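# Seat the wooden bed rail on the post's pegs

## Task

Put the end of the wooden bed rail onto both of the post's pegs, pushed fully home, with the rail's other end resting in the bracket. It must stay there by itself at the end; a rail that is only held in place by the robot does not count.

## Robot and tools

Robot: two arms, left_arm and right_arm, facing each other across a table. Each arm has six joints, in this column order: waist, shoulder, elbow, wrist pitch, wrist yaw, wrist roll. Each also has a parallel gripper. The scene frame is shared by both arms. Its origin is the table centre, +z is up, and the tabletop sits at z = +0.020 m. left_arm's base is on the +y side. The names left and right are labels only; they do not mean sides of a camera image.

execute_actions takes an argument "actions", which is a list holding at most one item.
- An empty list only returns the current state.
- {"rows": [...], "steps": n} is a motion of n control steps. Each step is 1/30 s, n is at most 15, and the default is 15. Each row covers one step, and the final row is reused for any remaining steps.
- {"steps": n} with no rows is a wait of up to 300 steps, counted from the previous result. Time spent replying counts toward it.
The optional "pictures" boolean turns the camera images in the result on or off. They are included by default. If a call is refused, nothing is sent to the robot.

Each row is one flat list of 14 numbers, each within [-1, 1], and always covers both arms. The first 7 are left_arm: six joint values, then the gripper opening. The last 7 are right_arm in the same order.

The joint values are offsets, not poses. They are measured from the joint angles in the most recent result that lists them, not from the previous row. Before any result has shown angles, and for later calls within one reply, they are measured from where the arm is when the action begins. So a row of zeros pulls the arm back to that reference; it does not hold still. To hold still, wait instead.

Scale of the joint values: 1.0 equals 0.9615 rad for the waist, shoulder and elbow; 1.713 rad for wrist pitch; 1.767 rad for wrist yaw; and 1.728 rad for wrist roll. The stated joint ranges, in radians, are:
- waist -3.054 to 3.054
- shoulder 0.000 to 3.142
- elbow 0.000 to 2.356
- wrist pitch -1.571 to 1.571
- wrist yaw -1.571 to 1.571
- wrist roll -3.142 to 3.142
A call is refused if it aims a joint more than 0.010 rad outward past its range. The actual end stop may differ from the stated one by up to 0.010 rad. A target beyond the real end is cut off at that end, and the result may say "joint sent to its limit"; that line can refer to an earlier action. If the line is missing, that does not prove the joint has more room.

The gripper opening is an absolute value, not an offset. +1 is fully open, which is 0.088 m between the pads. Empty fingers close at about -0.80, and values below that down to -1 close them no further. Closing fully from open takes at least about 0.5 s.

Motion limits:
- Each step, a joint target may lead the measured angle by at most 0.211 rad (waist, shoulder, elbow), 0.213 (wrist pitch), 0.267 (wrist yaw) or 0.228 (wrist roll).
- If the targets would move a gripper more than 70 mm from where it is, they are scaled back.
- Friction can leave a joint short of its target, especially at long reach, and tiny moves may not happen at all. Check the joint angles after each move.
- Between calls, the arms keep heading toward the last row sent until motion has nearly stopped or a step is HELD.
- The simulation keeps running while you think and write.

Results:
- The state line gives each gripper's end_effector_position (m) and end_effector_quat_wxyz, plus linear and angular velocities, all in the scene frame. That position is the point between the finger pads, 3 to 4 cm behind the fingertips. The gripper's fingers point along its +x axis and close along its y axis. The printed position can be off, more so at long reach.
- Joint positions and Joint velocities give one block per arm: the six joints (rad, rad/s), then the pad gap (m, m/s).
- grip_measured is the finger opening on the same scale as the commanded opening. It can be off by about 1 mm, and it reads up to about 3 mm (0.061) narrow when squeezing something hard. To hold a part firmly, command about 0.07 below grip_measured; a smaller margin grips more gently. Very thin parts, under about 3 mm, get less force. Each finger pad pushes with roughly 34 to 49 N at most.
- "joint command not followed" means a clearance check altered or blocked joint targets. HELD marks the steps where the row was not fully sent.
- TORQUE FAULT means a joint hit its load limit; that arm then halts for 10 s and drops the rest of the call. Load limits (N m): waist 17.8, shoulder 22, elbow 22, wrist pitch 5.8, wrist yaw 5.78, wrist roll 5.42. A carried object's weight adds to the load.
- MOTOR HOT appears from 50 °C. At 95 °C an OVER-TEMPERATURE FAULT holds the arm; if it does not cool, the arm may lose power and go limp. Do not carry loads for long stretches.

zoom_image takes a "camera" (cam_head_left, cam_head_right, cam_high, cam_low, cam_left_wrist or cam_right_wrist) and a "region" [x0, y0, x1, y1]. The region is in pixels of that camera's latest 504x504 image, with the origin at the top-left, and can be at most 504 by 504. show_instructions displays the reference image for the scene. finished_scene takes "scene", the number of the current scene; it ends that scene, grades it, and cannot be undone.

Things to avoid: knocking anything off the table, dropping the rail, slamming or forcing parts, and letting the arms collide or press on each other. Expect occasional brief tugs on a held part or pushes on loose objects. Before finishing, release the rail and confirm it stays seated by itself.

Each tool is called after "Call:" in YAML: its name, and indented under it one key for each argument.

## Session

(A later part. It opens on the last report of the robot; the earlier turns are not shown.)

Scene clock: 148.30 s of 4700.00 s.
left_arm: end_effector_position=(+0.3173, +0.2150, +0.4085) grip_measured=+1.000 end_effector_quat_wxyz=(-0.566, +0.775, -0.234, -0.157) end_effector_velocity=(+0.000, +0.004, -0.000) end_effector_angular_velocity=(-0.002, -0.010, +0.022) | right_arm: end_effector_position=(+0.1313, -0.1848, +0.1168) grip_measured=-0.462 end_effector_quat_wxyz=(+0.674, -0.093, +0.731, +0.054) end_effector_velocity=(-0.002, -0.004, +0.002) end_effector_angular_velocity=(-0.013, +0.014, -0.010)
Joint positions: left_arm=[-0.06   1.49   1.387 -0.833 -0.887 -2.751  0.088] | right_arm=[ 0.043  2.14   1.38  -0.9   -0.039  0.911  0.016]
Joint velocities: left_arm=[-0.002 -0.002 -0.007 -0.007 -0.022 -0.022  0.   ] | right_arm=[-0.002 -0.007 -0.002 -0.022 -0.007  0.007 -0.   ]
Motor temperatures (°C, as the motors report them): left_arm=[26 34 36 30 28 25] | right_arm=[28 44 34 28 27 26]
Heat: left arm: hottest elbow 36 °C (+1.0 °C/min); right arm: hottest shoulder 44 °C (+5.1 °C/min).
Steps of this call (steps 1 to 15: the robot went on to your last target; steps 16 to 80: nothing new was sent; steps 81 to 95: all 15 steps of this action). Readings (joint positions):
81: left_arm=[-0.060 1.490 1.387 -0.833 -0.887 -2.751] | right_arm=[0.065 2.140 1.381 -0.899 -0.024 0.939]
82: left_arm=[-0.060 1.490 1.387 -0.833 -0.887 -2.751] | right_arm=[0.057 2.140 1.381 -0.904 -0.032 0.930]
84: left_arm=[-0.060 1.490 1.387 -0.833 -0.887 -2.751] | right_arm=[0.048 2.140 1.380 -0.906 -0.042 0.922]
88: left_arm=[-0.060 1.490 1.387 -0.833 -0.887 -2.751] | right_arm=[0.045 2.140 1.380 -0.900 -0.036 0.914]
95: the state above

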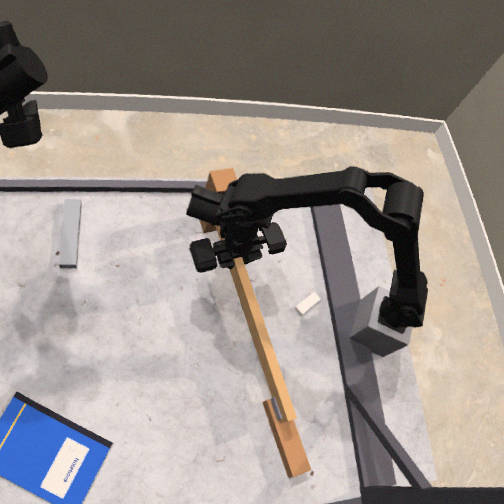

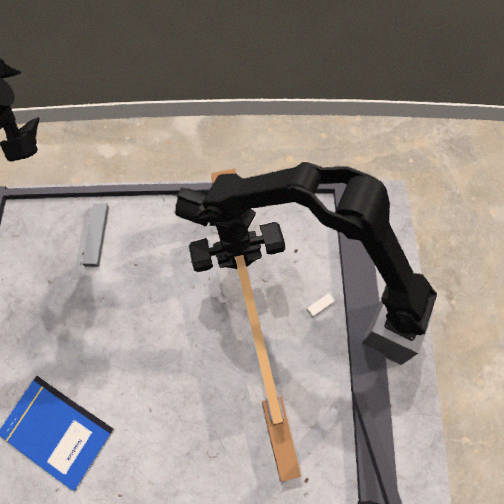

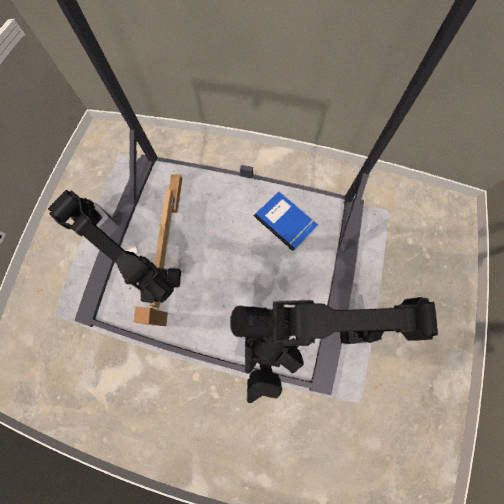

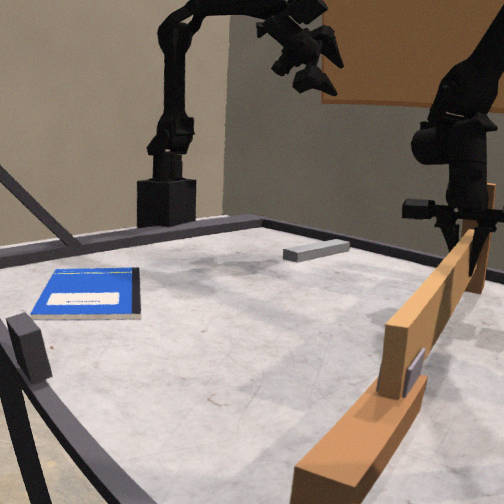

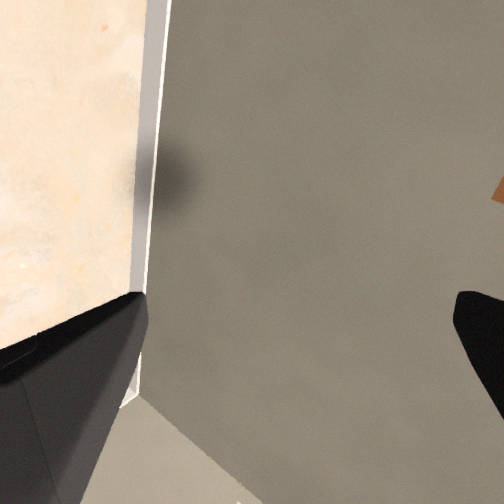

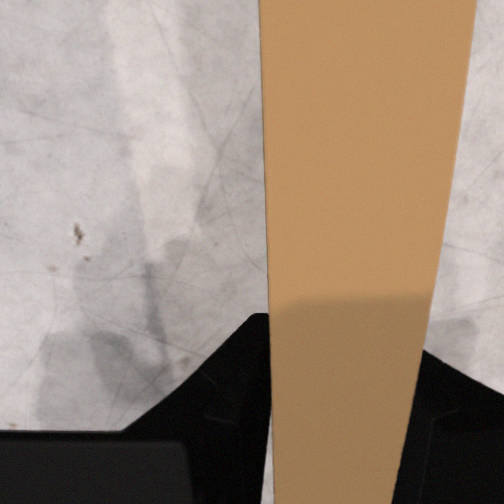

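Call:
execute_actions:
  actions:
    - {"rows":[[0,0,0,0,0,0,1,-0.01,-0.006,0.004,-0.004,0,0,-1],[0,0,0,0,0,0,1,-0.01,-0.012,0.008,-0.008,0,0,-1],[0,0,0,0,0,0,1,-0.01,-0.018,0.012,-0.012,0,0,-1],[0,0,0,0,0,0,1,-0.01,-0.024,0.016,-0.016,0,0,-1],[0,0,0,0,0,0,1,-0.01,-0.03,0.02,-0.02,0,0,-1],[0,0,0,0,0,0,1,-0.01,-0.036,0.024,-0.024,0,0,-1],[0,0,0,0,0,0,1,-0.01,-0.042,0.028,-0.028,0,0,-1],[0,0,0,0,0,0,1,-0.01,-0.048,0.032,-0.032,0,0,-1]],"steps":15}
  pictures: false

Scene clock: 152.73 s of 4700.00 s.
left_arm: end_effector_position=(+0.3173, +0.2150, +0.4085) grip_measured=+1.000 end_effector_quat_wxyz=(-0.566, +0.775, -0.234, -0.157) end_effector_velocity=(-0.002, +0.001, -0.003) end_effector_angular_velocity=(+0.004, +0.010, -0.003) | right_arm: end_effector_position=(+0.1304, -0.1865, +0.1281) grip_measured=-0.462 end_effector_quat_wxyz=(+0.672, -0.093, +0.733, +0.051) end_effector_velocity=(-0.001, +0.003, +0.004) end_effector_angular_velocity=(+0.024, +0.012, -0.012)
Joint positions: left_arm=[-0.06   1.49   1.387 -0.833 -0.887 -2.751  0.088] | right_arm=[ 0.041  2.119  1.396 -0.945 -0.043  0.913  0.016]
Joint velocities: left_arm=[-0.002 -0.002 -0.007 -0.007  0.007 -0.007  0.   ] | right_arm=[-0.002 -0.012 -0.002  0.007 -0.022  0.007  0.   ]
Motor temperatures (°C, as the motors report them): left_arm=[26 34 36 30 28 25] | right_arm=[28 45 34 28 27 26]
Heat: left arm: hottest elbow 36 °C (+1.0 °C/min); right arm: hottest shoulder 45 °C (+6.1 °C/min).
Steps of this call (steps 1 to 15: the robot went on to your last target; steps 16 to 90: nothing new was sent; then 0.93 s passed at rest; steps 91 to 105: all 15 steps of this action). Readings (joint positions):
91: left_arm=[-0.060 1.490 1.387 -0.833 -0.887 -2.751] | right_arm=[0.043 2.140 1.380 -0.900 -0.039 0.911]
92: left_arm=[-0.060 1.490 1.387 -0.833 -0.887 -2.751] | right_arm=[0.043 2.140 1.380 -0.900 -0.040 0.911]
94: left_arm=[-0.060 1.490 1.387 -0.833 -0.887 -2.751] | right_arm=[0.043 2.140 1.380 -0.903 -0.040 0.911]
98: left_arm=[-0.060 1.490 1.387 -0.833 -0.887 -2.751] | right_arm=[0.042 2.139 1.389 -0.919 -0.040 0.912]
105: the state above

Call:
execute_actions:
  actions:
    - {"rows":[[0,0,0,0,0,0,1,0.04,0.02,-0.012,0.015,0,0.02,-1],[0,0,0,0,0,0,1,0.04,0.02,-0.012,0.015,0,0.02,-1],[0,0,0,0,0,0,1,0.04,0.02,-0.012,0.015,0,0.02,-1],[0,0,0,0,0,0,1,0.04,0.02,-0.012,0.015,0,0.02,-1],[0,0,0,0,0,0,1,0.04,0.02,-0.012,0.015,0,0.02,-1],[0,0,0,0,0,0,1,0.04,0.02,-0.012,0.015,0,0.02,-1],[0,0,0,0,0,0,1,0.04,0.02,-0.012,0.015,0,0.02,-1],[0,0,0,0,0,0,1,-0.02,0.02,-0.012,0.015,0,-0.01,-1]],"steps":15}
  pictures: false

Scene clock: 159.70 s of 4700.00 s.
left_arm: end_effector_position=(+0.3173, +0.2150, +0.4085) grip_measured=+1.000 end_effector_quat_wxyz=(-0.566, +0.775, -0.234, -0.157) end_effector_velocity=(+0.000, +0.005, -0.000) end_effector_angular_velocity=(+0.032, -0.013, +0.007) | right_arm: end_effector_position=(+0.1318, -0.1844, +0.1239) grip_measured=-0.462 end_effector_quat_wxyz=(+0.670, -0.089, +0.735, +0.057) end_effector_velocity=(-0.003, -0.005, +0.001) end_effector_angular_velocity=(-0.015, +0.017, +0.019)
Joint positions: left_arm=[-0.06   1.49   1.387 -0.833 -0.887 -2.751  0.088] | right_arm=[ 0.036  2.127  1.391 -0.922 -0.053  0.905  0.016]
Joint velocities: left_arm=[-0.002 -0.002 -0.002 -0.022 -0.022  0.007  0.   ] | right_arm=[-0.002 -0.002 -0.002 -0.022 -0.007 -0.022 -0.   ]
Motor temperatures (°C, as the motors report them): left_arm=[26 34 36 30 28 25] | right_arm=[28 46 34 28 26 26]
Heat: left arm: hottest elbow 36 °C (+1.0 °C/min); right arm: hottest shoulder 46 °C (+7.1 °C/min).
Steps of this call (steps 1 to 15: the robot went on to your last target; steps 16 to 90: nothing new was sent; then 3.47 s passed at rest; steps 91 to 105: all 15 steps of this action). Readings (joint positions):
91: left_arm=[-0.060 1.490 1.387 -0.833 -0.887 -2.751] | right_arm=[0.044 2.119 1.396 -0.941 -0.040 0.922]
92: left_arm=[-0.060 1.490 1.387 -0.833 -0.887 -2.751] | right_arm=[0.050 2.119 1.396 -0.935 -0.036 0.926]
94: left_arm=[-0.060 1.490 1.387 -0.833 -0.887 -2.751] | right_arm=[0.061 2.121 1.396 -0.924 -0.030 0.928]
98: left_arm=[-0.060 1.490 1.387 -0.833 -0.887 -2.751] | right_arm=[0.059 2.122 1.395 -0.922 -0.034 0.924]
105: the state above

Repeat lower.

Call:
execute_actions:
  actions:
    - {"rows":[[0,0,0,0,0,0,1,0.04,0.02,-0.012,0.015,0,0.02,-1],[0,0,0,0,0,0,1,0.04,0.02,-0.012,0.015,0,0.02,-1],[0,0,0,0,0,0,1,0.04,0.02,-0.012,0.015,0,0.02,-1],[0,0,0,0,0,0,1,0.04,0.02,-0.012,0.015,0,0.02,-1],[0,0,0,0,0,0,1,0.04,0.02,-0.012,0.015,0,0.02,-1],[0,0,0,0,0,0,1,0.04,0.02,-0.012,0.015,0,0.02,-1],[0,0,0,0,0,0,1,0.04,0.02,-0.012,0.015,0,0.02,-1],[0,0,0,0,0,0,1,-0.015,0.02,-0.012,0.015,0,-0.01,-1]],"steps":15}
  pictures: false

Scene clock: 164.57 s of 4700.00 s.
left_arm: end_effector_position=(+0.3173, +0.2150, +0.4085) grip_measured=+1.000 end_effector_quat_wxyz=(-0.566, +0.775, -0.234, -0.157) end_effector_velocity=(-0.001, +0.003, +0.002) end_effector_angular_velocity=(-0.002, -0.004, +0.006) | right_arm: end_effector_position=(+0.1304, -0.1800, +0.1230) grip_measured=-0.462 end_effector_quat_wxyz=(+0.670, -0.088, +0.734, +0.069) end_effector_velocity=(+0.001, -0.003, +0.001) end_effector_angular_velocity=(-0.002, +0.011, +0.014)
Joint positions: left_arm=[-0.06   1.49   1.387 -0.833 -0.887 -2.751  0.088] | right_arm=[ 0.041  2.128  1.389 -0.903 -0.061  0.894  0.016]
Joint velocities: left_arm=[-0.002 -0.007 -0.002 -0.007 -0.007 -0.007  0.   ] | right_arm=[-0.007 -0.002 -0.002 -0.007 -0.007 -0.022  0.   ]
Motor temperatures (°C, as the motors report them): left_arm=[26 34 36 30 28 25] | right_arm=[28 45 34 28 26 26]
Heat: left arm: hottest elbow 36 °C (+1.0 °C/min); right arm: hottest shoulder 45 °C (+4.1 °C/min).
Steps of this call (steps 1 to 15: the robot went on to your last target; steps 16 to 90: nothing new was sent; then 1.37 s passed at rest; steps 91 to 105: all 15 steps of this action). Readings (joint positions):
91: left_arm=[-0.060 1.490 1.387 -0.833 -0.887 -2.751] | right_arm=[0.039 2.128 1.390 -0.920 -0.048 0.908]
92: left_arm=[-0.060 1.490 1.387 -0.833 -0.887 -2.751] | right_arm=[0.044 2.128 1.389 -0.917 -0.042 0.915]
94: left_arm=[-0.060 1.490 1.387 -0.833 -0.887 -2.751] | right_arm=[0.053 2.128 1.389 -0.905 -0.040 0.918]
98: left_arm=[-0.060 1.490 1.387 -0.833 -0.887 -2.751] | right_arm=[0.053 2.128 1.389 -0.903 -0.042 0.914]
105: the state above

Call:
execute_actions:
  actions:
    - {"rows":[[0,0,0,0,0,0,1,0.07,0.03,-0.02,0.0,0.04,0.04,-1]],"steps":15}

Call:
zoom_image:
  camera: "cam_high"
  region: [120,260,200,330]

Scene clock: 168.60 s of 4700.00 s.
left_arm: end_effector_position=(+0.3173, +0.2150, +0.4085) grip_measured=+1.000 end_effector_quat_wxyz=(-0.566, +0.775, -0.234, -0.157) end_effector_velocity=(-0.001, +0.002, -0.000) end_effector_angular_velocity=(+0.002, -0.003, +0.006) | right_arm: end_effector_position=(+0.1276, -0.1792, +0.1221) grip_measured=-0.462 end_effector_quat_wxyz=(+0.695, -0.100, +0.710, +0.050) end_effector_velocity=(-0.003, -0.003, -0.001) end_effector_angular_velocity=(-0.008, +0.011, -0.005)
Joint positions: left_arm=[-0.06   1.49   1.387 -0.833 -0.887 -2.751  0.088] | right_arm=[ 0.082  2.129  1.388 -0.902  0.018  0.947  0.016]
Joint velocities: left_arm=[-0.002 -0.002 -0.002 -0.007 -0.007 -0.007  0.   ] | right_arm=[ 0.002 -0.002 -0.007 -0.007 -0.007  0.007 -0.   ]
Motor temperatures (°C, as the motors report them): left_arm=[26 34 36 30 28 25] | right_arm=[28 45 33 28 26 26]
Heat: left arm: hottest elbow 36 °C (+1.0 °C/min); right arm: hottest shoulder 45 °C (+3.0 °C/min).
Steps of this call (steps 1 to 15: the robot went on to your last target; steps 16 to 90: nothing new was sent; then 0.53 s passed at rest; steps 91 to 105: all 15 steps of this action). Readings (joint positions):
91: left_arm=[-0.060 1.490 1.387 -0.833 -0.887 -2.751] | right_arm=[0.048 2.128 1.388 -0.903 -0.050 0.905]
92: left_arm=[-0.060 1.490 1.387 -0.833 -0.887 -2.751] | right_arm=[0.061 2.128 1.388 -0.902 -0.024 0.918]
94: left_arm=[-0.060 1.490 1.387 -0.833 -0.887 -2.751] | right_arm=[0.076 2.128 1.388 -0.902 0.006 0.935]
98: left_arm=[-0.060 1.490 1.387 -0.833 -0.887 -2.751] | right_arm=[0.080 2.129 1.388 -0.902 0.013 0.944]
105: the state above

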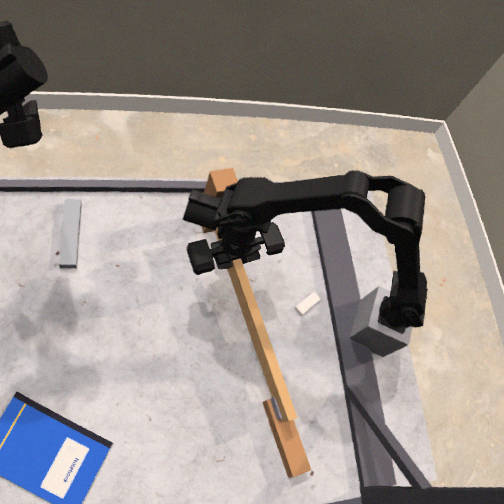

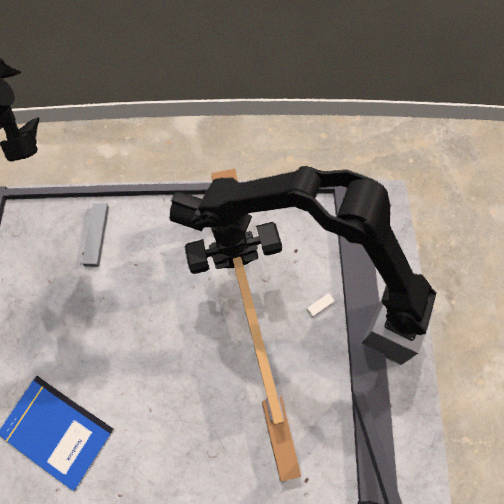

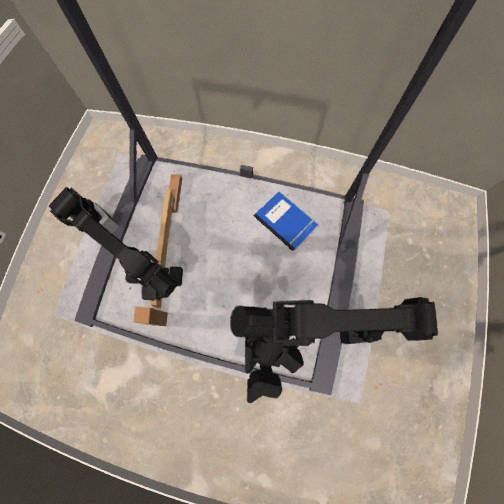

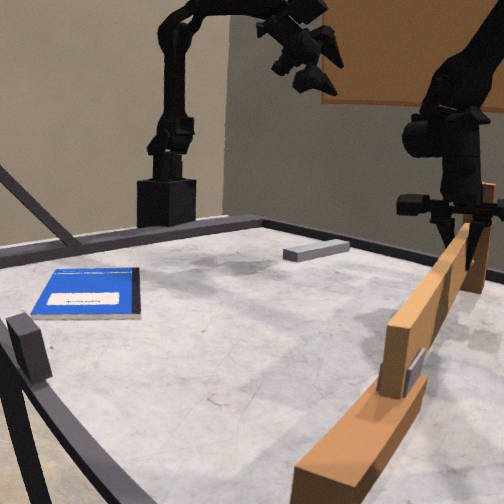

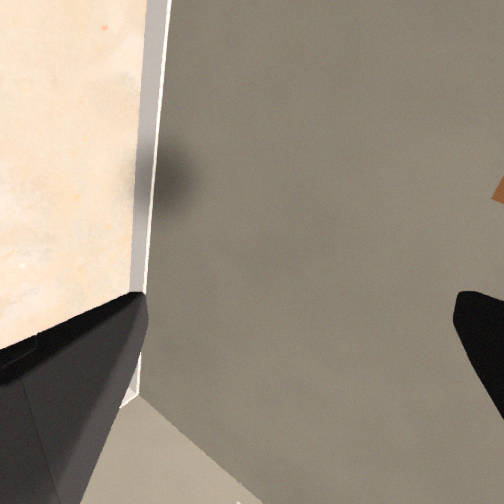

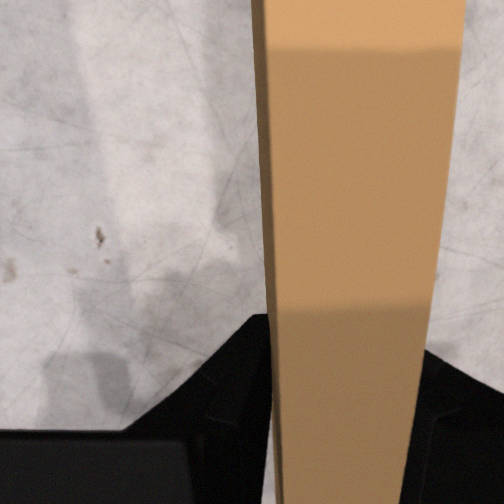

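Region (120, 260, 200, 330) of cam_high's 504x504 image, scaled by 6.300, with more detail than that image has; it fills the top 441 rows of this view, and the rest is white.

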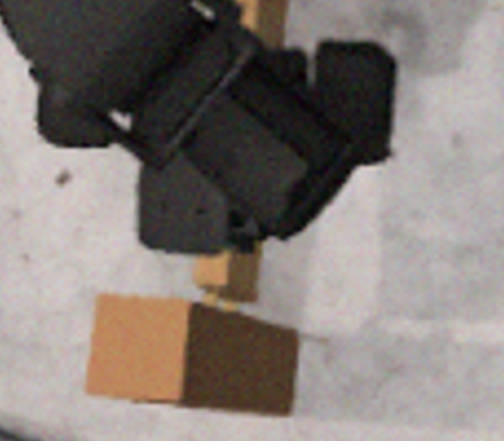

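Call:
execute_actions:
  actions:
    - {"rows":[[0,0,0,0,0,0,1,0,0.035,-0.04,0.03,0,0,-1],[0,0,0,0,0,0,1,0,0.035,-0.04,0.03,0,0,-1],[0,0,0,0,0,0,1,0,0.035,-0.04,0.03,0,0,-1],[0,0,0,0,0,0,1,0,0.035,-0.04,0.03,0,0,-1],[0,0,0,0,0,0,1,0,0.035,-0.04,0.03,0,0,-1],[0,0,0,0,0,0,1,0,0.035,-0.04,0.03,0,0,-1],[0,0,0,0,0,0,1,-0.05,0.035,-0.04,0.03,0,-0.028,-1]],"steps":15}
  pictures: false

Scene clock: 172.07 s of 4700.00 s.
left_arm: end_effector_position=(+0.3173, +0.2150, +0.4085) grip_measured=+1.000 end_effector_quat_wxyz=(-0.566, +0.775, -0.234, -0.157) end_effector_velocity=(-0.000, +0.000, -0.000) end_effector_angular_velocity=(-0.007, -0.005, +0.006) | right_arm: end_effector_position=(+0.1287, -0.1810, +0.1193) grip_measured=-0.461 end_effector_quat_wxyz=(+0.686, -0.099, +0.718, +0.064) end_effector_velocity=(-0.003, -0.001, +0.000) end_effector_angular_velocity=(+0.003, +0.024, +0.018)
Joint positions: left_arm=[-0.06   1.49   1.387 -0.833 -0.887 -2.751  0.088] | right_arm=[ 0.064  2.125  1.369 -0.88  -0.013  0.91   0.016]
Joint velocities: left_arm=[-0.002 -0.002 -0.007  0.007 -0.007 -0.007  0.   ] | right_arm=[-0.002 -0.002 -0.002 -0.007 -0.022 -0.022 -0.   ]
Motor temperatures (°C, as the motors report them): left_arm=[26 34 36 30 28 25] | right_arm=[28 44 33 28 26 26]
Heat: left arm: hottest elbow 36 °C (+1.0 °C/min); right arm: hottest shoulder 44 °C (+1.0 °C/min).
Steps of this call (steps 1 to 15: the robot went on to your last target; steps 16 to 89: nothing new was sent; steps 90 to 104: all 15 steps of this action). Readings (joint positions):
90: left_arm=[-0.060 1.490 1.387 -0.833 -0.887 -2.751] | right_arm=[0.081 2.129 1.382 -0.895 0.018 0.947]
91: left_arm=[-0.060 1.490 1.387 -0.833 -0.887 -2.751] | right_arm=[0.080 2.129 1.378 -0.891 0.016 0.946]
93: left_arm=[-0.060 1.490 1.387 -0.833 -0.887 -2.751] | right_arm=[0.080 2.128 1.374 -0.887 0.016 0.943]
97: left_arm=[-0.060 1.490 1.387 -0.833 -0.887 -2.751] | right_arm=[0.069 2.125 1.370 -0.882 -0.003 0.924]
104: the state above

Call:
execute_actions:
  actions:
    - {"rows":[[0,0,0,0,0,0,1,-0.05,-0.01,0.012,-0.01,0.02,-0.028,-1]],"steps":15}

Call:
zoom_image:
  camera: "cam_high"
  region: [120,260,200,330]

Scene clock: 177.30 s of 4700.00 s.
left_arm: end_effector_position=(+0.3173, +0.2150, +0.4085) grip_measured=+1.000 end_effector_quat_wxyz=(-0.566, +0.775, -0.234, -0.157) end_effector_velocity=(-0.001, +0.004, +0.000) end_effector_angular_velocity=(+0.012, -0.000, +0.006) | right_arm: end_effector_position=(+0.1297, -0.1804, +0.1229) grip_measured=-0.461 end_effector_quat_wxyz=(+0.682, -0.102, +0.720, +0.075) end_effector_velocity=(+0.000, +0.001, +0.000) end_effector_angular_velocity=(+0.010, +0.004, +0.004)
Joint positions: left_arm=[-0.06   1.49   1.387 -0.833 -0.887 -2.751  0.088] | right_arm=[ 0.057  2.118  1.374 -0.888 -0.025  0.885  0.016]
Joint velocities: left_arm=[-0.002 -0.007 -0.002 -0.022 -0.007 -0.007  0.   ] | right_arm=[-0.002 -0.002 -0.002  0.007 -0.007 -0.007 -0.   ]
Motor temperatures (°C, as the motors report them): left_arm=[26 34 36 30 28 25] | right_arm=[28 43 33 29 26 26]
Heat: left arm: hottest elbow 36 °C (+1.0 °C/min); right arm: hottest shoulder 43 °C (-2.0 °C/min).
Steps of this call (steps 1 to 15: the robot went on to your last target; steps 16 to 90: nothing new was sent; then 1.73 s passed at rest; steps 91 to 105: all 15 steps of this action). Readings (joint positions):
91: left_arm=[-0.060 1.490 1.387 -0.833 -0.887 -2.751] | right_arm=[0.062 2.119 1.369 -0.880 -0.016 0.901]
92: left_arm=[-0.060 1.490 1.387 -0.833 -0.887 -2.751] | right_arm=[0.060 2.118 1.369 -0.881 -0.020 0.896]
94: left_arm=[-0.060 1.490 1.387 -0.833 -0.887 -2.751] | right_arm=[0.058 2.118 1.371 -0.884 -0.024 0.890]
98: left_arm=[-0.060 1.490 1.387 -0.833 -0.887 -2.751] | right_arm=[0.058 2.118 1.374 -0.887 -0.024 0.886]
105: the state above

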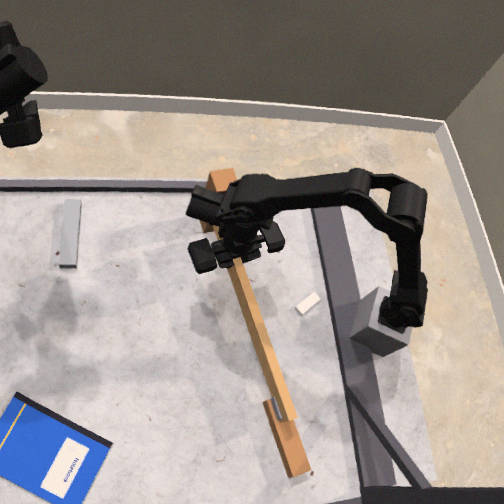

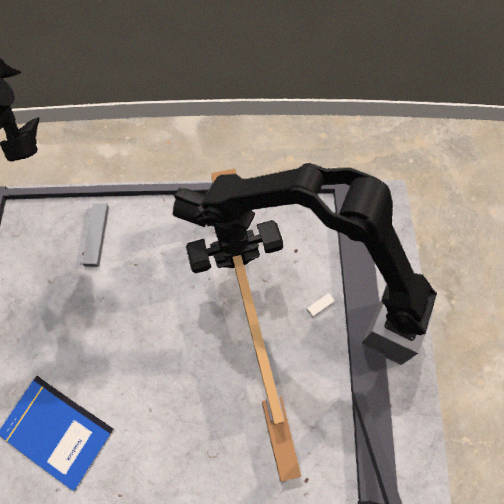

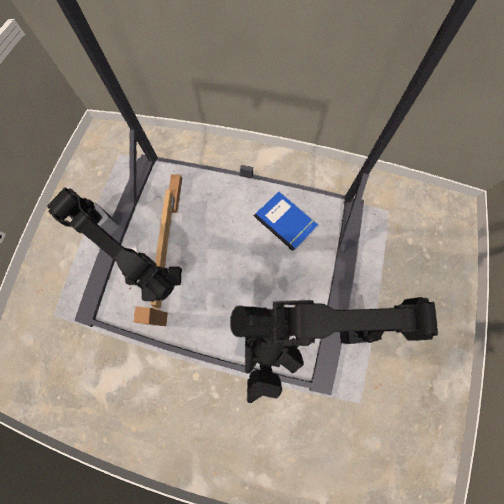

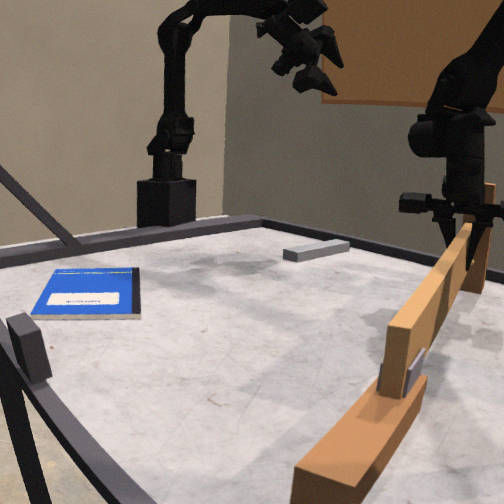

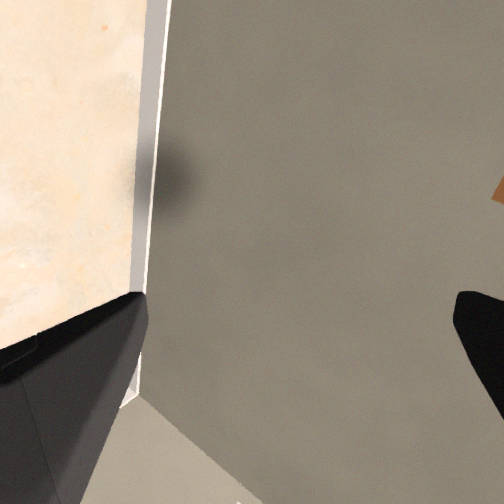

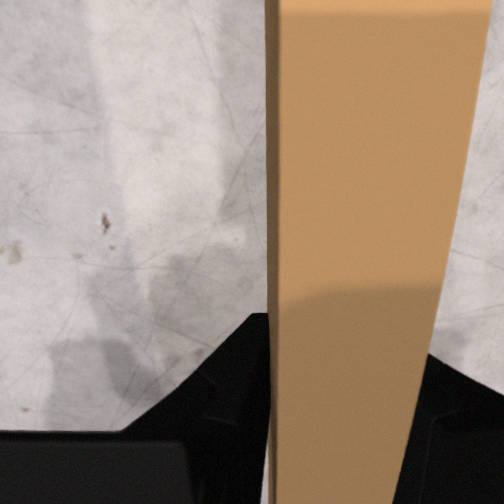

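Region (120, 260, 200, 330) of cam_high's 504x504 image, scaled by 6.300, with more detail than that image has; it fills the top 441 rows of this view, and the rest is white.

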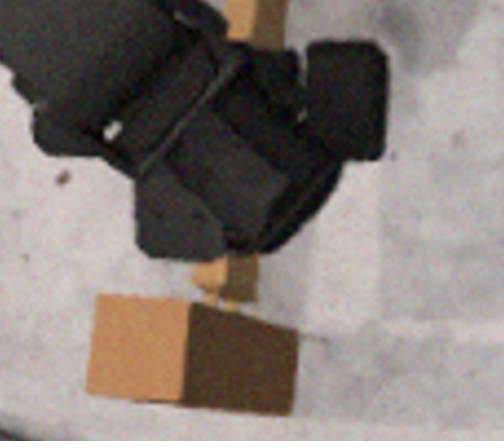

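Call:
execute_actions:
  actions:
    - {"rows":[[0,0,0,0,0,0,1,-0.015,0.005,-0.008,0.006,0,0,-1],[0,0,0,0,0,0,1,-0.015,0.01,-0.016,0.012,0,0,-1],[0,0,0,0,0,0,1,-0.015,0.015,-0.024,0.018,0,0,-1],[0,0,0,0,0,0,1,-0.015,0.02,-0.032,0.024,0,0,-1],[0,0,0,0,0,0,1,-0.015,0.025,-0.04,0.03,0,0,-1],[0,0,0,0,0,0,1,-0.015,0.03,-0.048,0.036,0,0,-1]],"steps":15}
  pictures: false

Scene clock: 180.43 s of 4700.00 s.
left_arm: end_effector_position=(+0.3173, +0.2150, +0.4085) grip_measured=+1.000 end_effector_quat_wxyz=(-0.566, +0.775, -0.234, -0.157) end_effector_velocity=(+0.001, +0.002, +0.003) end_effector_angular_velocity=(-0.017, -0.007, +0.011) | right_arm: end_effector_position=(+0.1289, -0.1818, +0.1196) grip_measured=-0.461 end_effector_quat_wxyz=(+0.683, -0.094, +0.720, +0.076) end_effector_velocity=(-0.002, -0.004, +0.000) end_effector_angular_velocity=(-0.008, +0.012, +0.005)
Joint positions: left_arm=[-0.06   1.49   1.387 -0.833 -0.887 -2.751  0.088] | right_arm=[ 0.055  2.111  1.348 -0.857 -0.032  0.892  0.016]
Joint velocities: left_arm=[ 0.002 -0.007 -0.002  0.007 -0.007 -0.007  0.   ] | right_arm=[-0.002 -0.007 -0.012 -0.007 -0.007 -0.007 -0.   ]
Motor temperatures (°C, as the motors report them): left_arm=[26 34 36 30 28 25] | right_arm=[28 43 33 29 27 26]
Heat: left arm: hottest elbow 36 °C (+1.0 °C/min); right arm: hottest shoulder 43 °C (-3.0 °C/min).
Steps of this call (steps 1 to 15: the robot went on to your last target; steps 16 to 79: nothing new was sent; steps 80 to 94: all 15 steps of this action). Readings (joint positions):
80: left_arm=[-0.060 1.490 1.387 -0.833 -0.887 -2.751] | right_arm=[0.058 2.118 1.374 -0.888 -0.026 0.885]
81: left_arm=[-0.060 1.490 1.387 -0.833 -0.887 -2.751] | right_arm=[0.058 2.118 1.374 -0.887 -0.027 0.887]
83: left_arm=[-0.060 1.490 1.387 -0.833 -0.887 -2.751] | right_arm=[0.057 2.118 1.369 -0.880 -0.027 0.890]
87: left_arm=[-0.060 1.490 1.387 -0.833 -0.887 -2.751] | right_arm=[0.056 2.114 1.354 -0.864 -0.030 0.892]
94: the state above

Call:
execute_actions:
  actions:
    - {"rows":[[0,0,0,0,0,0,1,-0.03,-0.02,-0.01,0.0,0.01,-0.015,-1]],"steps":15}
  pictures: false

Scene clock: 182.77 s of 4700.00 s.
left_arm: end_effector_position=(+0.3173, +0.2150, +0.4085) grip_measured=+1.000 end_effector_quat_wxyz=(-0.566, +0.775, -0.234, -0.157) end_effector_velocity=(-0.001, +0.001, -0.000) end_effector_angular_velocity=(+0.010, -0.013, +0.009) | right_arm: end_effector_position=(+0.1296, -0.1812, +0.1229) grip_measured=-0.461 end_effector_quat_wxyz=(+0.683, -0.091, +0.720, +0.081) end_effector_velocity=(+0.003, +0.002, +0.001) end_effector_angular_velocity=(+0.009, -0.011, +0.020)
Joint positions: left_arm=[-0.06   1.49   1.387 -0.833 -0.887 -2.751  0.088] | right_arm=[ 0.051  2.1    1.347 -0.857 -0.038  0.884  0.016]
Joint velocities: left_arm=[-0.007  0.002 -0.002 -0.007 -0.022 -0.007  0.   ] | right_arm=[-0.002 -0.002  0.002  0.007  0.007 -0.022 -0.   ]
Motor temperatures (°C, as the motors report them): left_arm=[26 34 36 30 28 25] | right_arm=[28 42 32 30 27 26]
Heat: left arm: hottest elbow 36 °C (+0.0 °C/min); right arm: hottest shoulder 42 °C (-3.0 °C/min).
Steps of this call (steps 1 to 15: the robot went on to your last target; steps 16 to 55: nothing new was sent; steps 56 to 70: all 15 steps of this action). Readings (joint positions):
56: left_arm=[-0.060 1.490 1.387 -0.833 -0.887 -2.751] | right_arm=[0.054 2.103 1.347 -0.856 -0.033 0.891]
57: left_arm=[-0.060 1.490 1.387 -0.833 -0.887 -2.751] | right_arm=[0.053 2.102 1.347 -0.856 -0.036 0.889]
59: left_arm=[-0.060 1.490 1.387 -0.833 -0.887 -2.751] | right_arm=[0.051 2.101 1.347 -0.856 -0.038 0.887]
63: left_arm=[-0.060 1.490 1.387 -0.833 -0.887 -2.751] | right_arm=[0.051 2.101 1.347 -0.857 -0.038 0.885]
70: the state above

Call:
execute_actions:
  actions:
    - {"rows":[[0,0,0,0,0,0,1,0.01,0.01,-0.02,0.01,0.035,0.02,-1],[0,0,0,0,0,0,1,0.01,0.01,-0.02,0.01,0.035,0.02,-1],[0,0,0,0,0,0,1,0.01,0.01,-0.02,0.01,0.035,0.02,-1],[0,0,0,0,0,0,1,0.01,0.01,-0.02,0.01,0.035,0.02,-1],[0,0,0,0,0,0,1,0.01,0.01,-0.02,0.01,0.035,0.02,-1],[0,0,0,0,0,0,1,0.01,0.01,-0.02,0.01,0.035,0.02,-1],[0,0,0,0,0,0,1,-0.04,0.01,-0.02,0.01,0.035,0.0,-1]],"steps":15}
  pictures: false

Scene clock: 187.17 s of 4700.00 s.
left_arm: end_effector_position=(+0.3173, +0.2150, +0.4085) grip_measured=+1.000 end_effector_quat_wxyz=(-0.566, +0.775, -0.234, -0.157) end_effector_velocity=(-0.000, +0.002, +0.000) end_effector_angular_velocity=(-0.017, +0.010, +0.009) | right_arm: end_effector_position=(+0.1294, -0.1815, +0.1219) grip_measured=-0.461 end_effector_quat_wxyz=(+0.687, -0.090, +0.717, +0.076) end_effector_velocity=(-0.001, -0.002, -0.001) end_effector_angular_velocity=(-0.008, +0.012, +0.005)
Joint positions: left_arm=[-0.06   1.49   1.387 -0.833 -0.887 -2.751  0.088] | right_arm=[ 0.057  2.1    1.342 -0.852 -0.024  0.898  0.016]
Joint velocities: left_arm=[ 0.002 -0.007 -0.002 -0.007  0.007 -0.022  0.   ] | right_arm=[-0.002  0.002 -0.002 -0.007 -0.007 -0.007 -0.   ]
Motor temperatures (°C, as the motors report them): left_arm=[26 34 36 31 28 25] | right_arm=[28 43 32 30 27 26]
Heat: left arm: hottest elbow 36 °C (+0.0 °C/min); right arm: hottest shoulder 43 °C (-1.0 °C/min).
Steps of this call (steps 1 to 15: the robot went on to your last target; steps 16 to 90: nothing new was sent; then 0.90 s passed at rest; steps 91 to 105: all 15 steps of this action). Readings (joint positions):
91: left_arm=[-0.060 1.490 1.387 -0.833 -0.887 -2.751] | right_arm=[0.054 2.100 1.346 -0.856 -0.033 0.891]
92: left_arm=[-0.060 1.490 1.387 -0.833 -0.887 -2.751] | right_arm=[0.059 2.100 1.345 -0.855 -0.023 0.899]
94: left_arm=[-0.060 1.490 1.387 -0.833 -0.887 -2.751] | right_arm=[0.065 2.100 1.344 -0.853 -0.010 0.909]
98: left_arm=[-0.060 1.490 1.387 -0.833 -0.887 -2.751] | right_arm=[0.061 2.100 1.343 -0.852 -0.017 0.907]
105: the state above

Call:
execute_actions:
  actions:
    - {"rows":[[0,0,0,0,0,0,1,-0.02,-0.006,0.005,-0.005,0,0,-1],[0,0,0,0,0,0,1,-0.02,-0.012,0.01,-0.01,0,0,-1],[0,0,0,0,0,0,1,-0.02,-0.018,0.015,-0.015,0,0,-1],[0,0,0,0,0,0,1,-0.02,-0.024,0.02,-0.02,0,0,-1],[0,0,0,0,0,0,1,-0.02,-0.03,0.025,-0.025,0,0,-1]],"steps":15}
  pictures: false

Scene clock: 194.00 s of 4700.00 s.
left_arm: end_effector_position=(+0.3173, +0.2150, +0.4085) grip_measured=+1.000 end_effector_quat_wxyz=(-0.566, +0.775, -0.234, -0.157) end_effector_velocity=(-0.000, -0.000, +0.001) end_effector_angular_velocity=(-0.012, -0.006, +0.006) | right_arm: end_effector_position=(+0.1311, -0.1865, +0.1250) grip_measured=-0.461 end_effector_quat_wxyz=(+0.682, -0.089, +0.723, +0.064) end_effector_velocity=(+0.004, -0.001, +0.000) end_effector_angular_velocity=(+0.004, -0.009, +0.000)
Joint positions: left_arm=[-0.06   1.49   1.387 -0.833 -0.887 -2.751  0.088] | right_arm=[ 0.045  2.098  1.352 -0.885 -0.03   0.905  0.016]
Joint velocities: left_arm=[-0.002 -0.002 -0.002  0.007 -0.007 -0.007  0.   ] | right_arm=[-0.007 -0.002 -0.002  0.007  0.007 -0.007  0.   ]
Motor temperatures (°C, as the motors report them): left_arm=[26 34 36 31 28 25] | right_arm=[29 43 32 30 28 27]
Heat: left arm: hottest elbow 36 °C (+0.0 °C/min); right arm: hottest shoulder 43 °C (-2.0 °C/min).
Steps of this call (steps 1 to 15: the robot went on to your last target; steps 16 to 90: nothing new was sent; then 3.33 s passed at rest; steps 91 to 105: all 15 steps of this action). Readings (joint positions):
91: left_arm=[-0.060 1.490 1.387 -0.833 -0.887 -2.751] | right_arm=[0.057 2.099 1.342 -0.852 -0.026 0.898]
92: left_arm=[-0.060 1.490 1.387 -0.833 -0.887 -2.751] | right_arm=[0.057 2.099 1.343 -0.853 -0.027 0.898]
94: left_arm=[-0.060 1.490 1.387 -0.833 -0.887 -2.751] | right_arm=[0.055 2.098 1.347 -0.858 -0.030 0.898]
98: left_arm=[-0.060 1.490 1.387 -0.833 -0.887 -2.751] | right_arm=[0.045 2.098 1.350 -0.880 -0.030 0.904]
105: the state above

Call:
execute_actions:
  actions:
    - {"rows":[[0,0,0,0,0,0,1,-0.015,0.006,-0.004,0.005,0,0,-1],[0,0,0,0,0,0,1,-0.015,0.012,-0.008,0.01,0,0,-1],[0,0,0,0,0,0,1,-0.015,0.018,-0.012,0.015,0,0,-1],[0,0,0,0,0,0,1,-0.015,0.024,-0.016,0.02,0,0,-1],[0,0,0,0,0,0,1,-0.015,0.03,-0.02,0.025,0,0,-1],[0,0,0,0,0,0,1,-0.015,0.036,-0.024,0.03,0,0,-1],[0,0,0,0,0,0,1,-0.015,0.042,-0.028,0.035,0,0,-1]],"steps":15}
  pictures: false

Scene clock: 198.80 s of 4700.00 s.
left_arm: end_effector_position=(+0.3173, +0.2150, +0.4085) grip_measured=+1.000 end_effector_quat_wxyz=(-0.566, +0.775, -0.234, -0.157) end_effector_velocity=(-0.001, +0.002, -0.000) end_effector_angular_velocity=(+0.002, -0.003, +0.006) | right_arm: end_effector_position=(+0.1307, -0.1873, +0.1205) grip_measured=-0.461 end_effector_quat_wxyz=(+0.682, -0.086, +0.723, +0.064) end_effector_velocity=(-0.003, -0.005, -0.001) end_effector_angular_velocity=(-0.005, +0.028, +0.013)
Joint positions: left_arm=[-0.06   1.49   1.387 -0.833 -0.887 -2.751  0.088] | right_arm=[ 0.043  2.1    1.335 -0.862 -0.034  0.907  0.016]
Joint velocities: left_arm=[-0.002 -0.002 -0.002 -0.007 -0.007 -0.007  0.   ] | right_arm=[-0.007 -0.002 -0.012 -0.007 -0.022 -0.022 -0.   ]
Motor temperatures (°C, as the motors report them): left_arm=[26 34 36 31 28 25] | right_arm=[29 44 32 30 28 26]
Heat: left arm: hottest elbow 36 °C (+0.0 °C/min); right arm: hottest shoulder 44 °C (-1.0 °C/min).
Steps of this call (steps 1 to 15: the robot went on to your last target; steps 16 to 90: nothing new was sent; then 1.30 s passed at rest; steps 91 to 105: all 15 steps of this action). Readings (joint positions):
91: left_arm=[-0.060 1.490 1.387 -0.833 -0.887 -2.751] | right_arm=[0.045 2.098 1.352 -0.885 -0.030 0.906]
92: left_arm=[-0.060 1.490 1.387 -0.833 -0.887 -2.751] | right_arm=[0.044 2.098 1.352 -0.884 -0.031 0.907]
94: left_arm=[-0.060 1.490 1.387 -0.833 -0.887 -2.751] | right_arm=[0.044 2.099 1.348 -0.878 -0.032 0.907]
98: left_arm=[-0.060 1.490 1.387 -0.833 -0.887 -2.751] | right_arm=[0.043 2.100 1.339 -0.866 -0.034 0.907]
105: the state above

Call:
execute_actions:
  actions:
    - {"rows":[[0,0,0,0,0,0,1,0.15,0.0,0.0,0.0,0.02,0.085,-1]],"steps":15}

Call:
zoom_image:
  camera: "cam_high"
  region: [120,260,200,330]

Call:
zoom_image:
  camera: "cam_low"
  region: [420,170,504,300]

Scene clock: 203.97 s of 4700.00 s.
left_arm: end_effector_position=(+0.3173, +0.2150, +0.4085) grip_measured=+1.000 end_effector_quat_wxyz=(-0.566, +0.775, -0.234, -0.157) end_effector_velocity=(+0.000, +0.004, +0.002) end_effector_angular_velocity=(+0.027, -0.015, +0.007) | right_arm: end_effector_position=(+0.1187, -0.1782, +0.1215) grip_measured=-0.452 end_effector_quat_wxyz=(+0.718, -0.088, +0.689, +0.043) end_effector_velocity=(-0.003, -0.001, +0.000) end_effector_angular_velocity=(+0.001, +0.023, -0.011)
Joint positions: left_arm=[-0.06   1.49   1.387 -0.833 -0.887 -2.751  0.088] | right_arm=[ 0.125  2.098  1.335 -0.848  0.065  1.018  0.017]
Joint velocities: left_arm=[-0.002 -0.002  0.002 -0.022 -0.022  0.007  0.   ] | right_arm=[-0.002 -0.002 -0.002 -0.007 -0.022  0.007 -0.   ]
Motor temperatures (°C, as the motors report them): left_arm=[26 34 37 31 28 25] | right_arm=[28 43 32 32 28 26]
Heat: left arm: hottest elbow 37 °C (+1.0 °C/min); right arm: hottest shoulder 43 °C (-1.0 °C/min).
Steps of this call (steps 1 to 15: the robot went on to your last target; steps 16 to 90: nothing new was sent; then 1.67 s passed at rest; steps 91 to 105: all 15 steps of this action). Readings (joint positions):
91: left_arm=[-0.060 1.490 1.387 -0.833 -0.887 -2.751] | right_arm=[0.055 2.097 1.335 -0.862 -0.015 0.942]
92: left_arm=[-0.060 1.490 1.387 -0.833 -0.887 -2.751] | right_arm=[0.078 2.097 1.335 -0.857 0.010 0.965]
94: left_arm=[-0.060 1.490 1.387 -0.833 -0.887 -2.751] | right_arm=[0.121 2.098 1.335 -0.838 0.053 0.988]
98: left_arm=[-0.060 1.490 1.387 -0.833 -0.887 -2.751] | right_arm=[0.125 2.098 1.335 -0.847 0.065 1.013]
105: the state above

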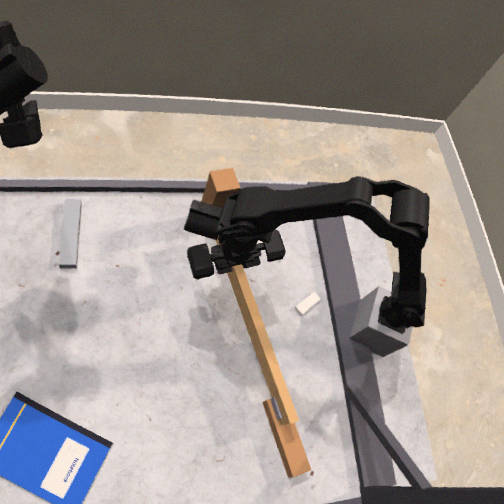

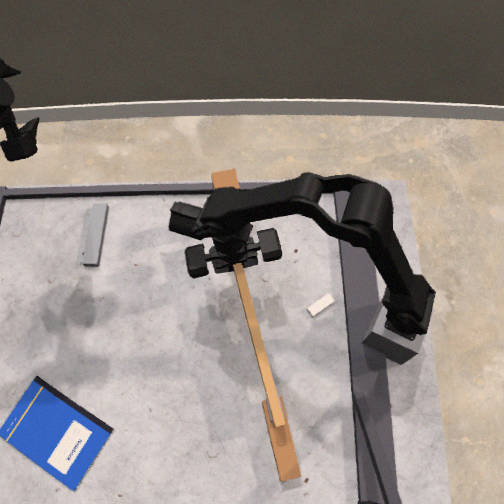

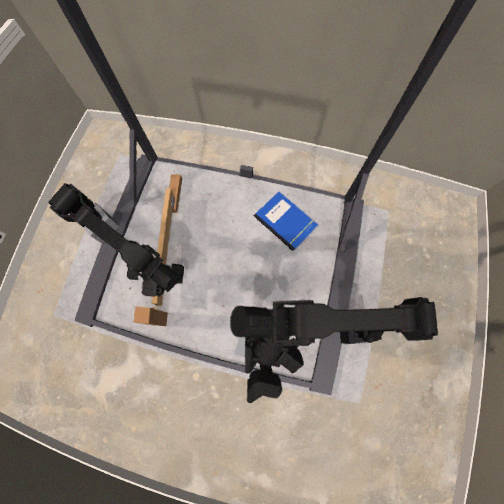

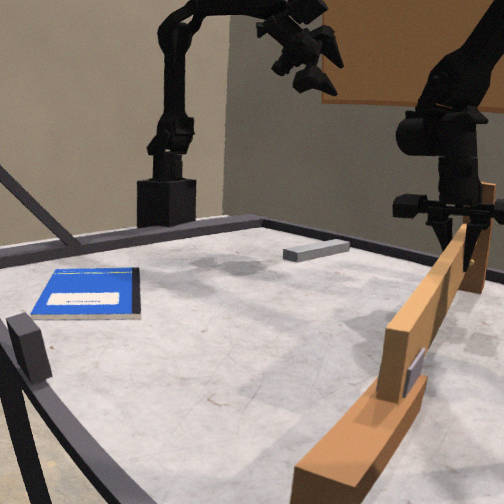

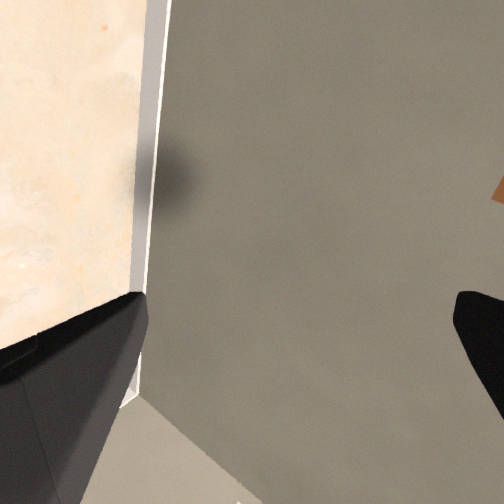

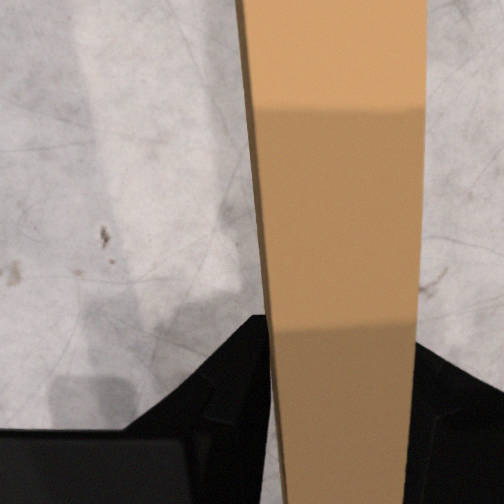

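Region (120, 260, 200, 330) of cam_high's 504x504 image, scaled by 6.300, with more detail than that image has; it fills the top 441 rows of this view, and the rest is white.

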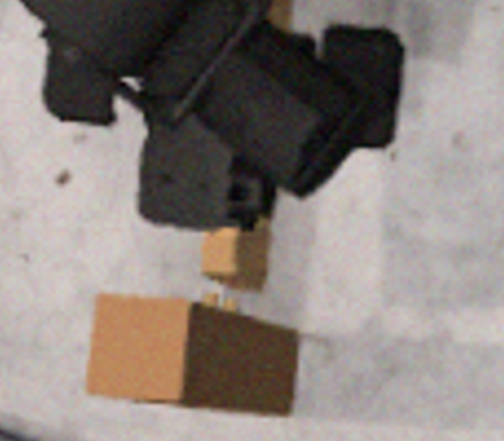

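Region (420, 170, 504, 300) of cam_low's 504x504 image, scaled by 3.877, with more detail than that image has; it fills the left 326 columns of this view, and the rest is white.

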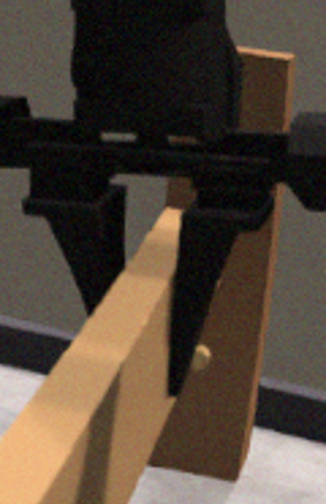

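Call:
execute_actions:
  actions:
    - {"rows":[[0,0,0,0,0,0,1,0,0.06,0.07,0.0,-0.03,0,-1]],"steps":15}

Call:
zoom_image:
  camera: "cam_low"
  region: [400,170,504,300]

Scene clock: 209.20 s of 4700.00 s.
left_arm: end_effector_position=(+0.3173, +0.2150, +0.4085) grip_measured=+1.000 end_effector_quat_wxyz=(-0.566, +0.775, -0.234, -0.157) end_effector_velocity=(+0.000, -0.001, +0.001) end_effector_angular_velocity=(-0.012, -0.006, +0.006) | right_arm: end_effector_position=(+0.1208, -0.1739, +0.1164) grip_measured=-0.445 end_effector_quat_wxyz=(+0.704, -0.091, +0.702, +0.047) end_effector_velocity=(-0.003, +0.004, +0.001) end_effector_angular_velocity=(+0.019, +0.016, +0.009)
Joint positions: left_arm=[-0.06   1.49   1.387 -0.833 -0.887 -2.751  0.088] | right_arm=[ 0.11   2.133  1.371 -0.862  0.032  0.994  0.017]
Joint velocities: left_arm=[-0.002  0.002  0.002  0.007 -0.007 -0.007  0.   ] | right_arm=[ 0.002 -0.002  0.002  0.007 -0.022 -0.007 -0.   ]
Motor temperatures (°C, as the motors report them): left_arm=[26 34 37 31 28 25] | right_arm=[29 43 32 31 29 27]
Heat: left arm: hottest elbow 37 °C (+1.0 °C/min); right arm: hottest shoulder 43 °C (-1.0 °C/min).
Steps of this call (steps 1 to 15: the robot went on to your last target; steps 16 to 90: nothing new was sent; then 1.73 s passed at rest; steps 91 to 105: all 15 steps of this action). Readings (joint positions):
91: left_arm=[-0.060 1.490 1.387 -0.833 -0.887 -2.751] | right_arm=[0.120 2.105 1.347 -0.858 0.059 1.015]
92: left_arm=[-0.060 1.490 1.387 -0.833 -0.887 -2.751] | right_arm=[0.115 2.113 1.357 -0.862 0.045 1.009]
94: left_arm=[-0.060 1.490 1.387 -0.833 -0.887 -2.751] | right_arm=[0.111 2.127 1.366 -0.862 0.034 1.001]
98: left_arm=[-0.060 1.490 1.387 -0.833 -0.887 -2.751] | right_arm=[0.111 2.132 1.370 -0.862 0.032 0.996]
105: the state above

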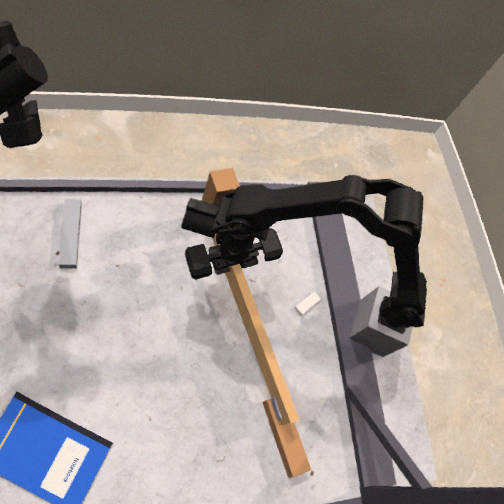

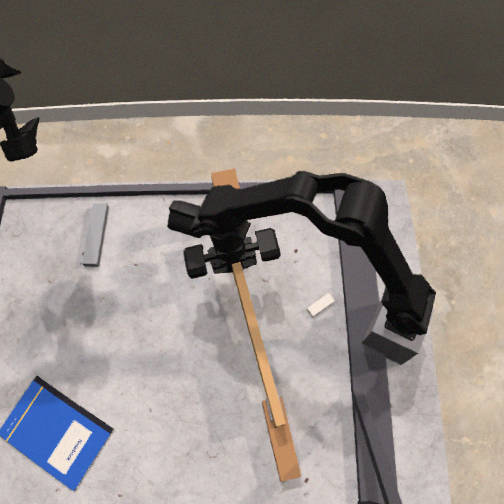

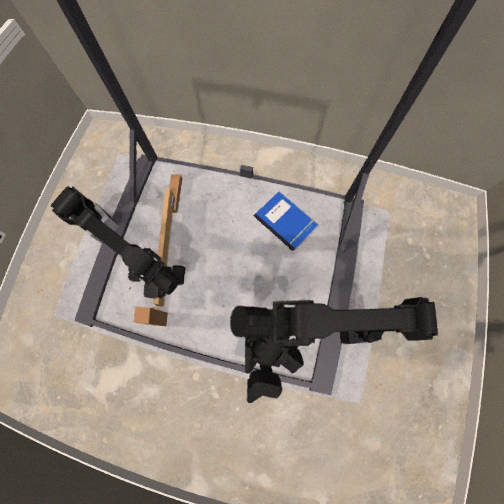

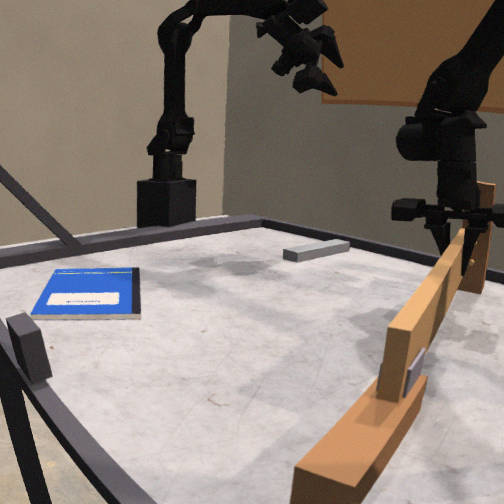

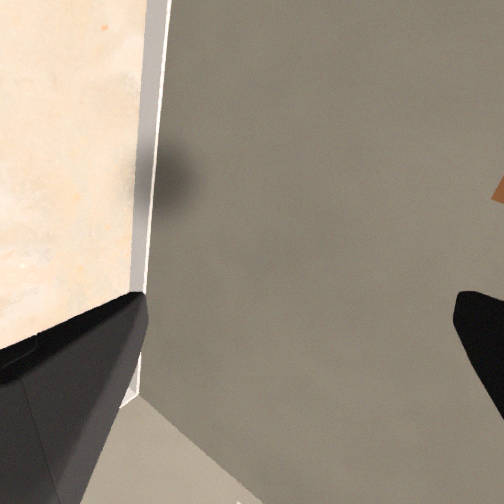

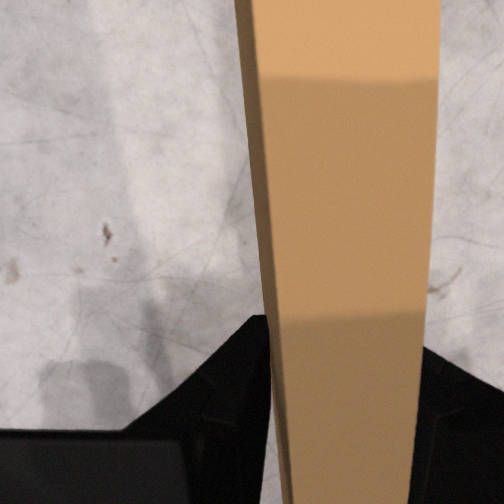

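Region (400, 170, 504, 300) of cam_low's 504x504 image, scaled by 3.877, with more detail than that image has; it fills the left 403 columns of this view, and the rest is white.

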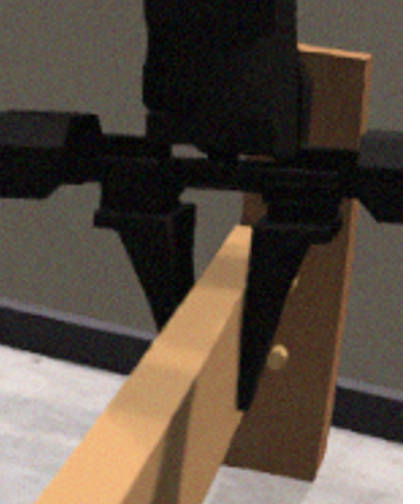

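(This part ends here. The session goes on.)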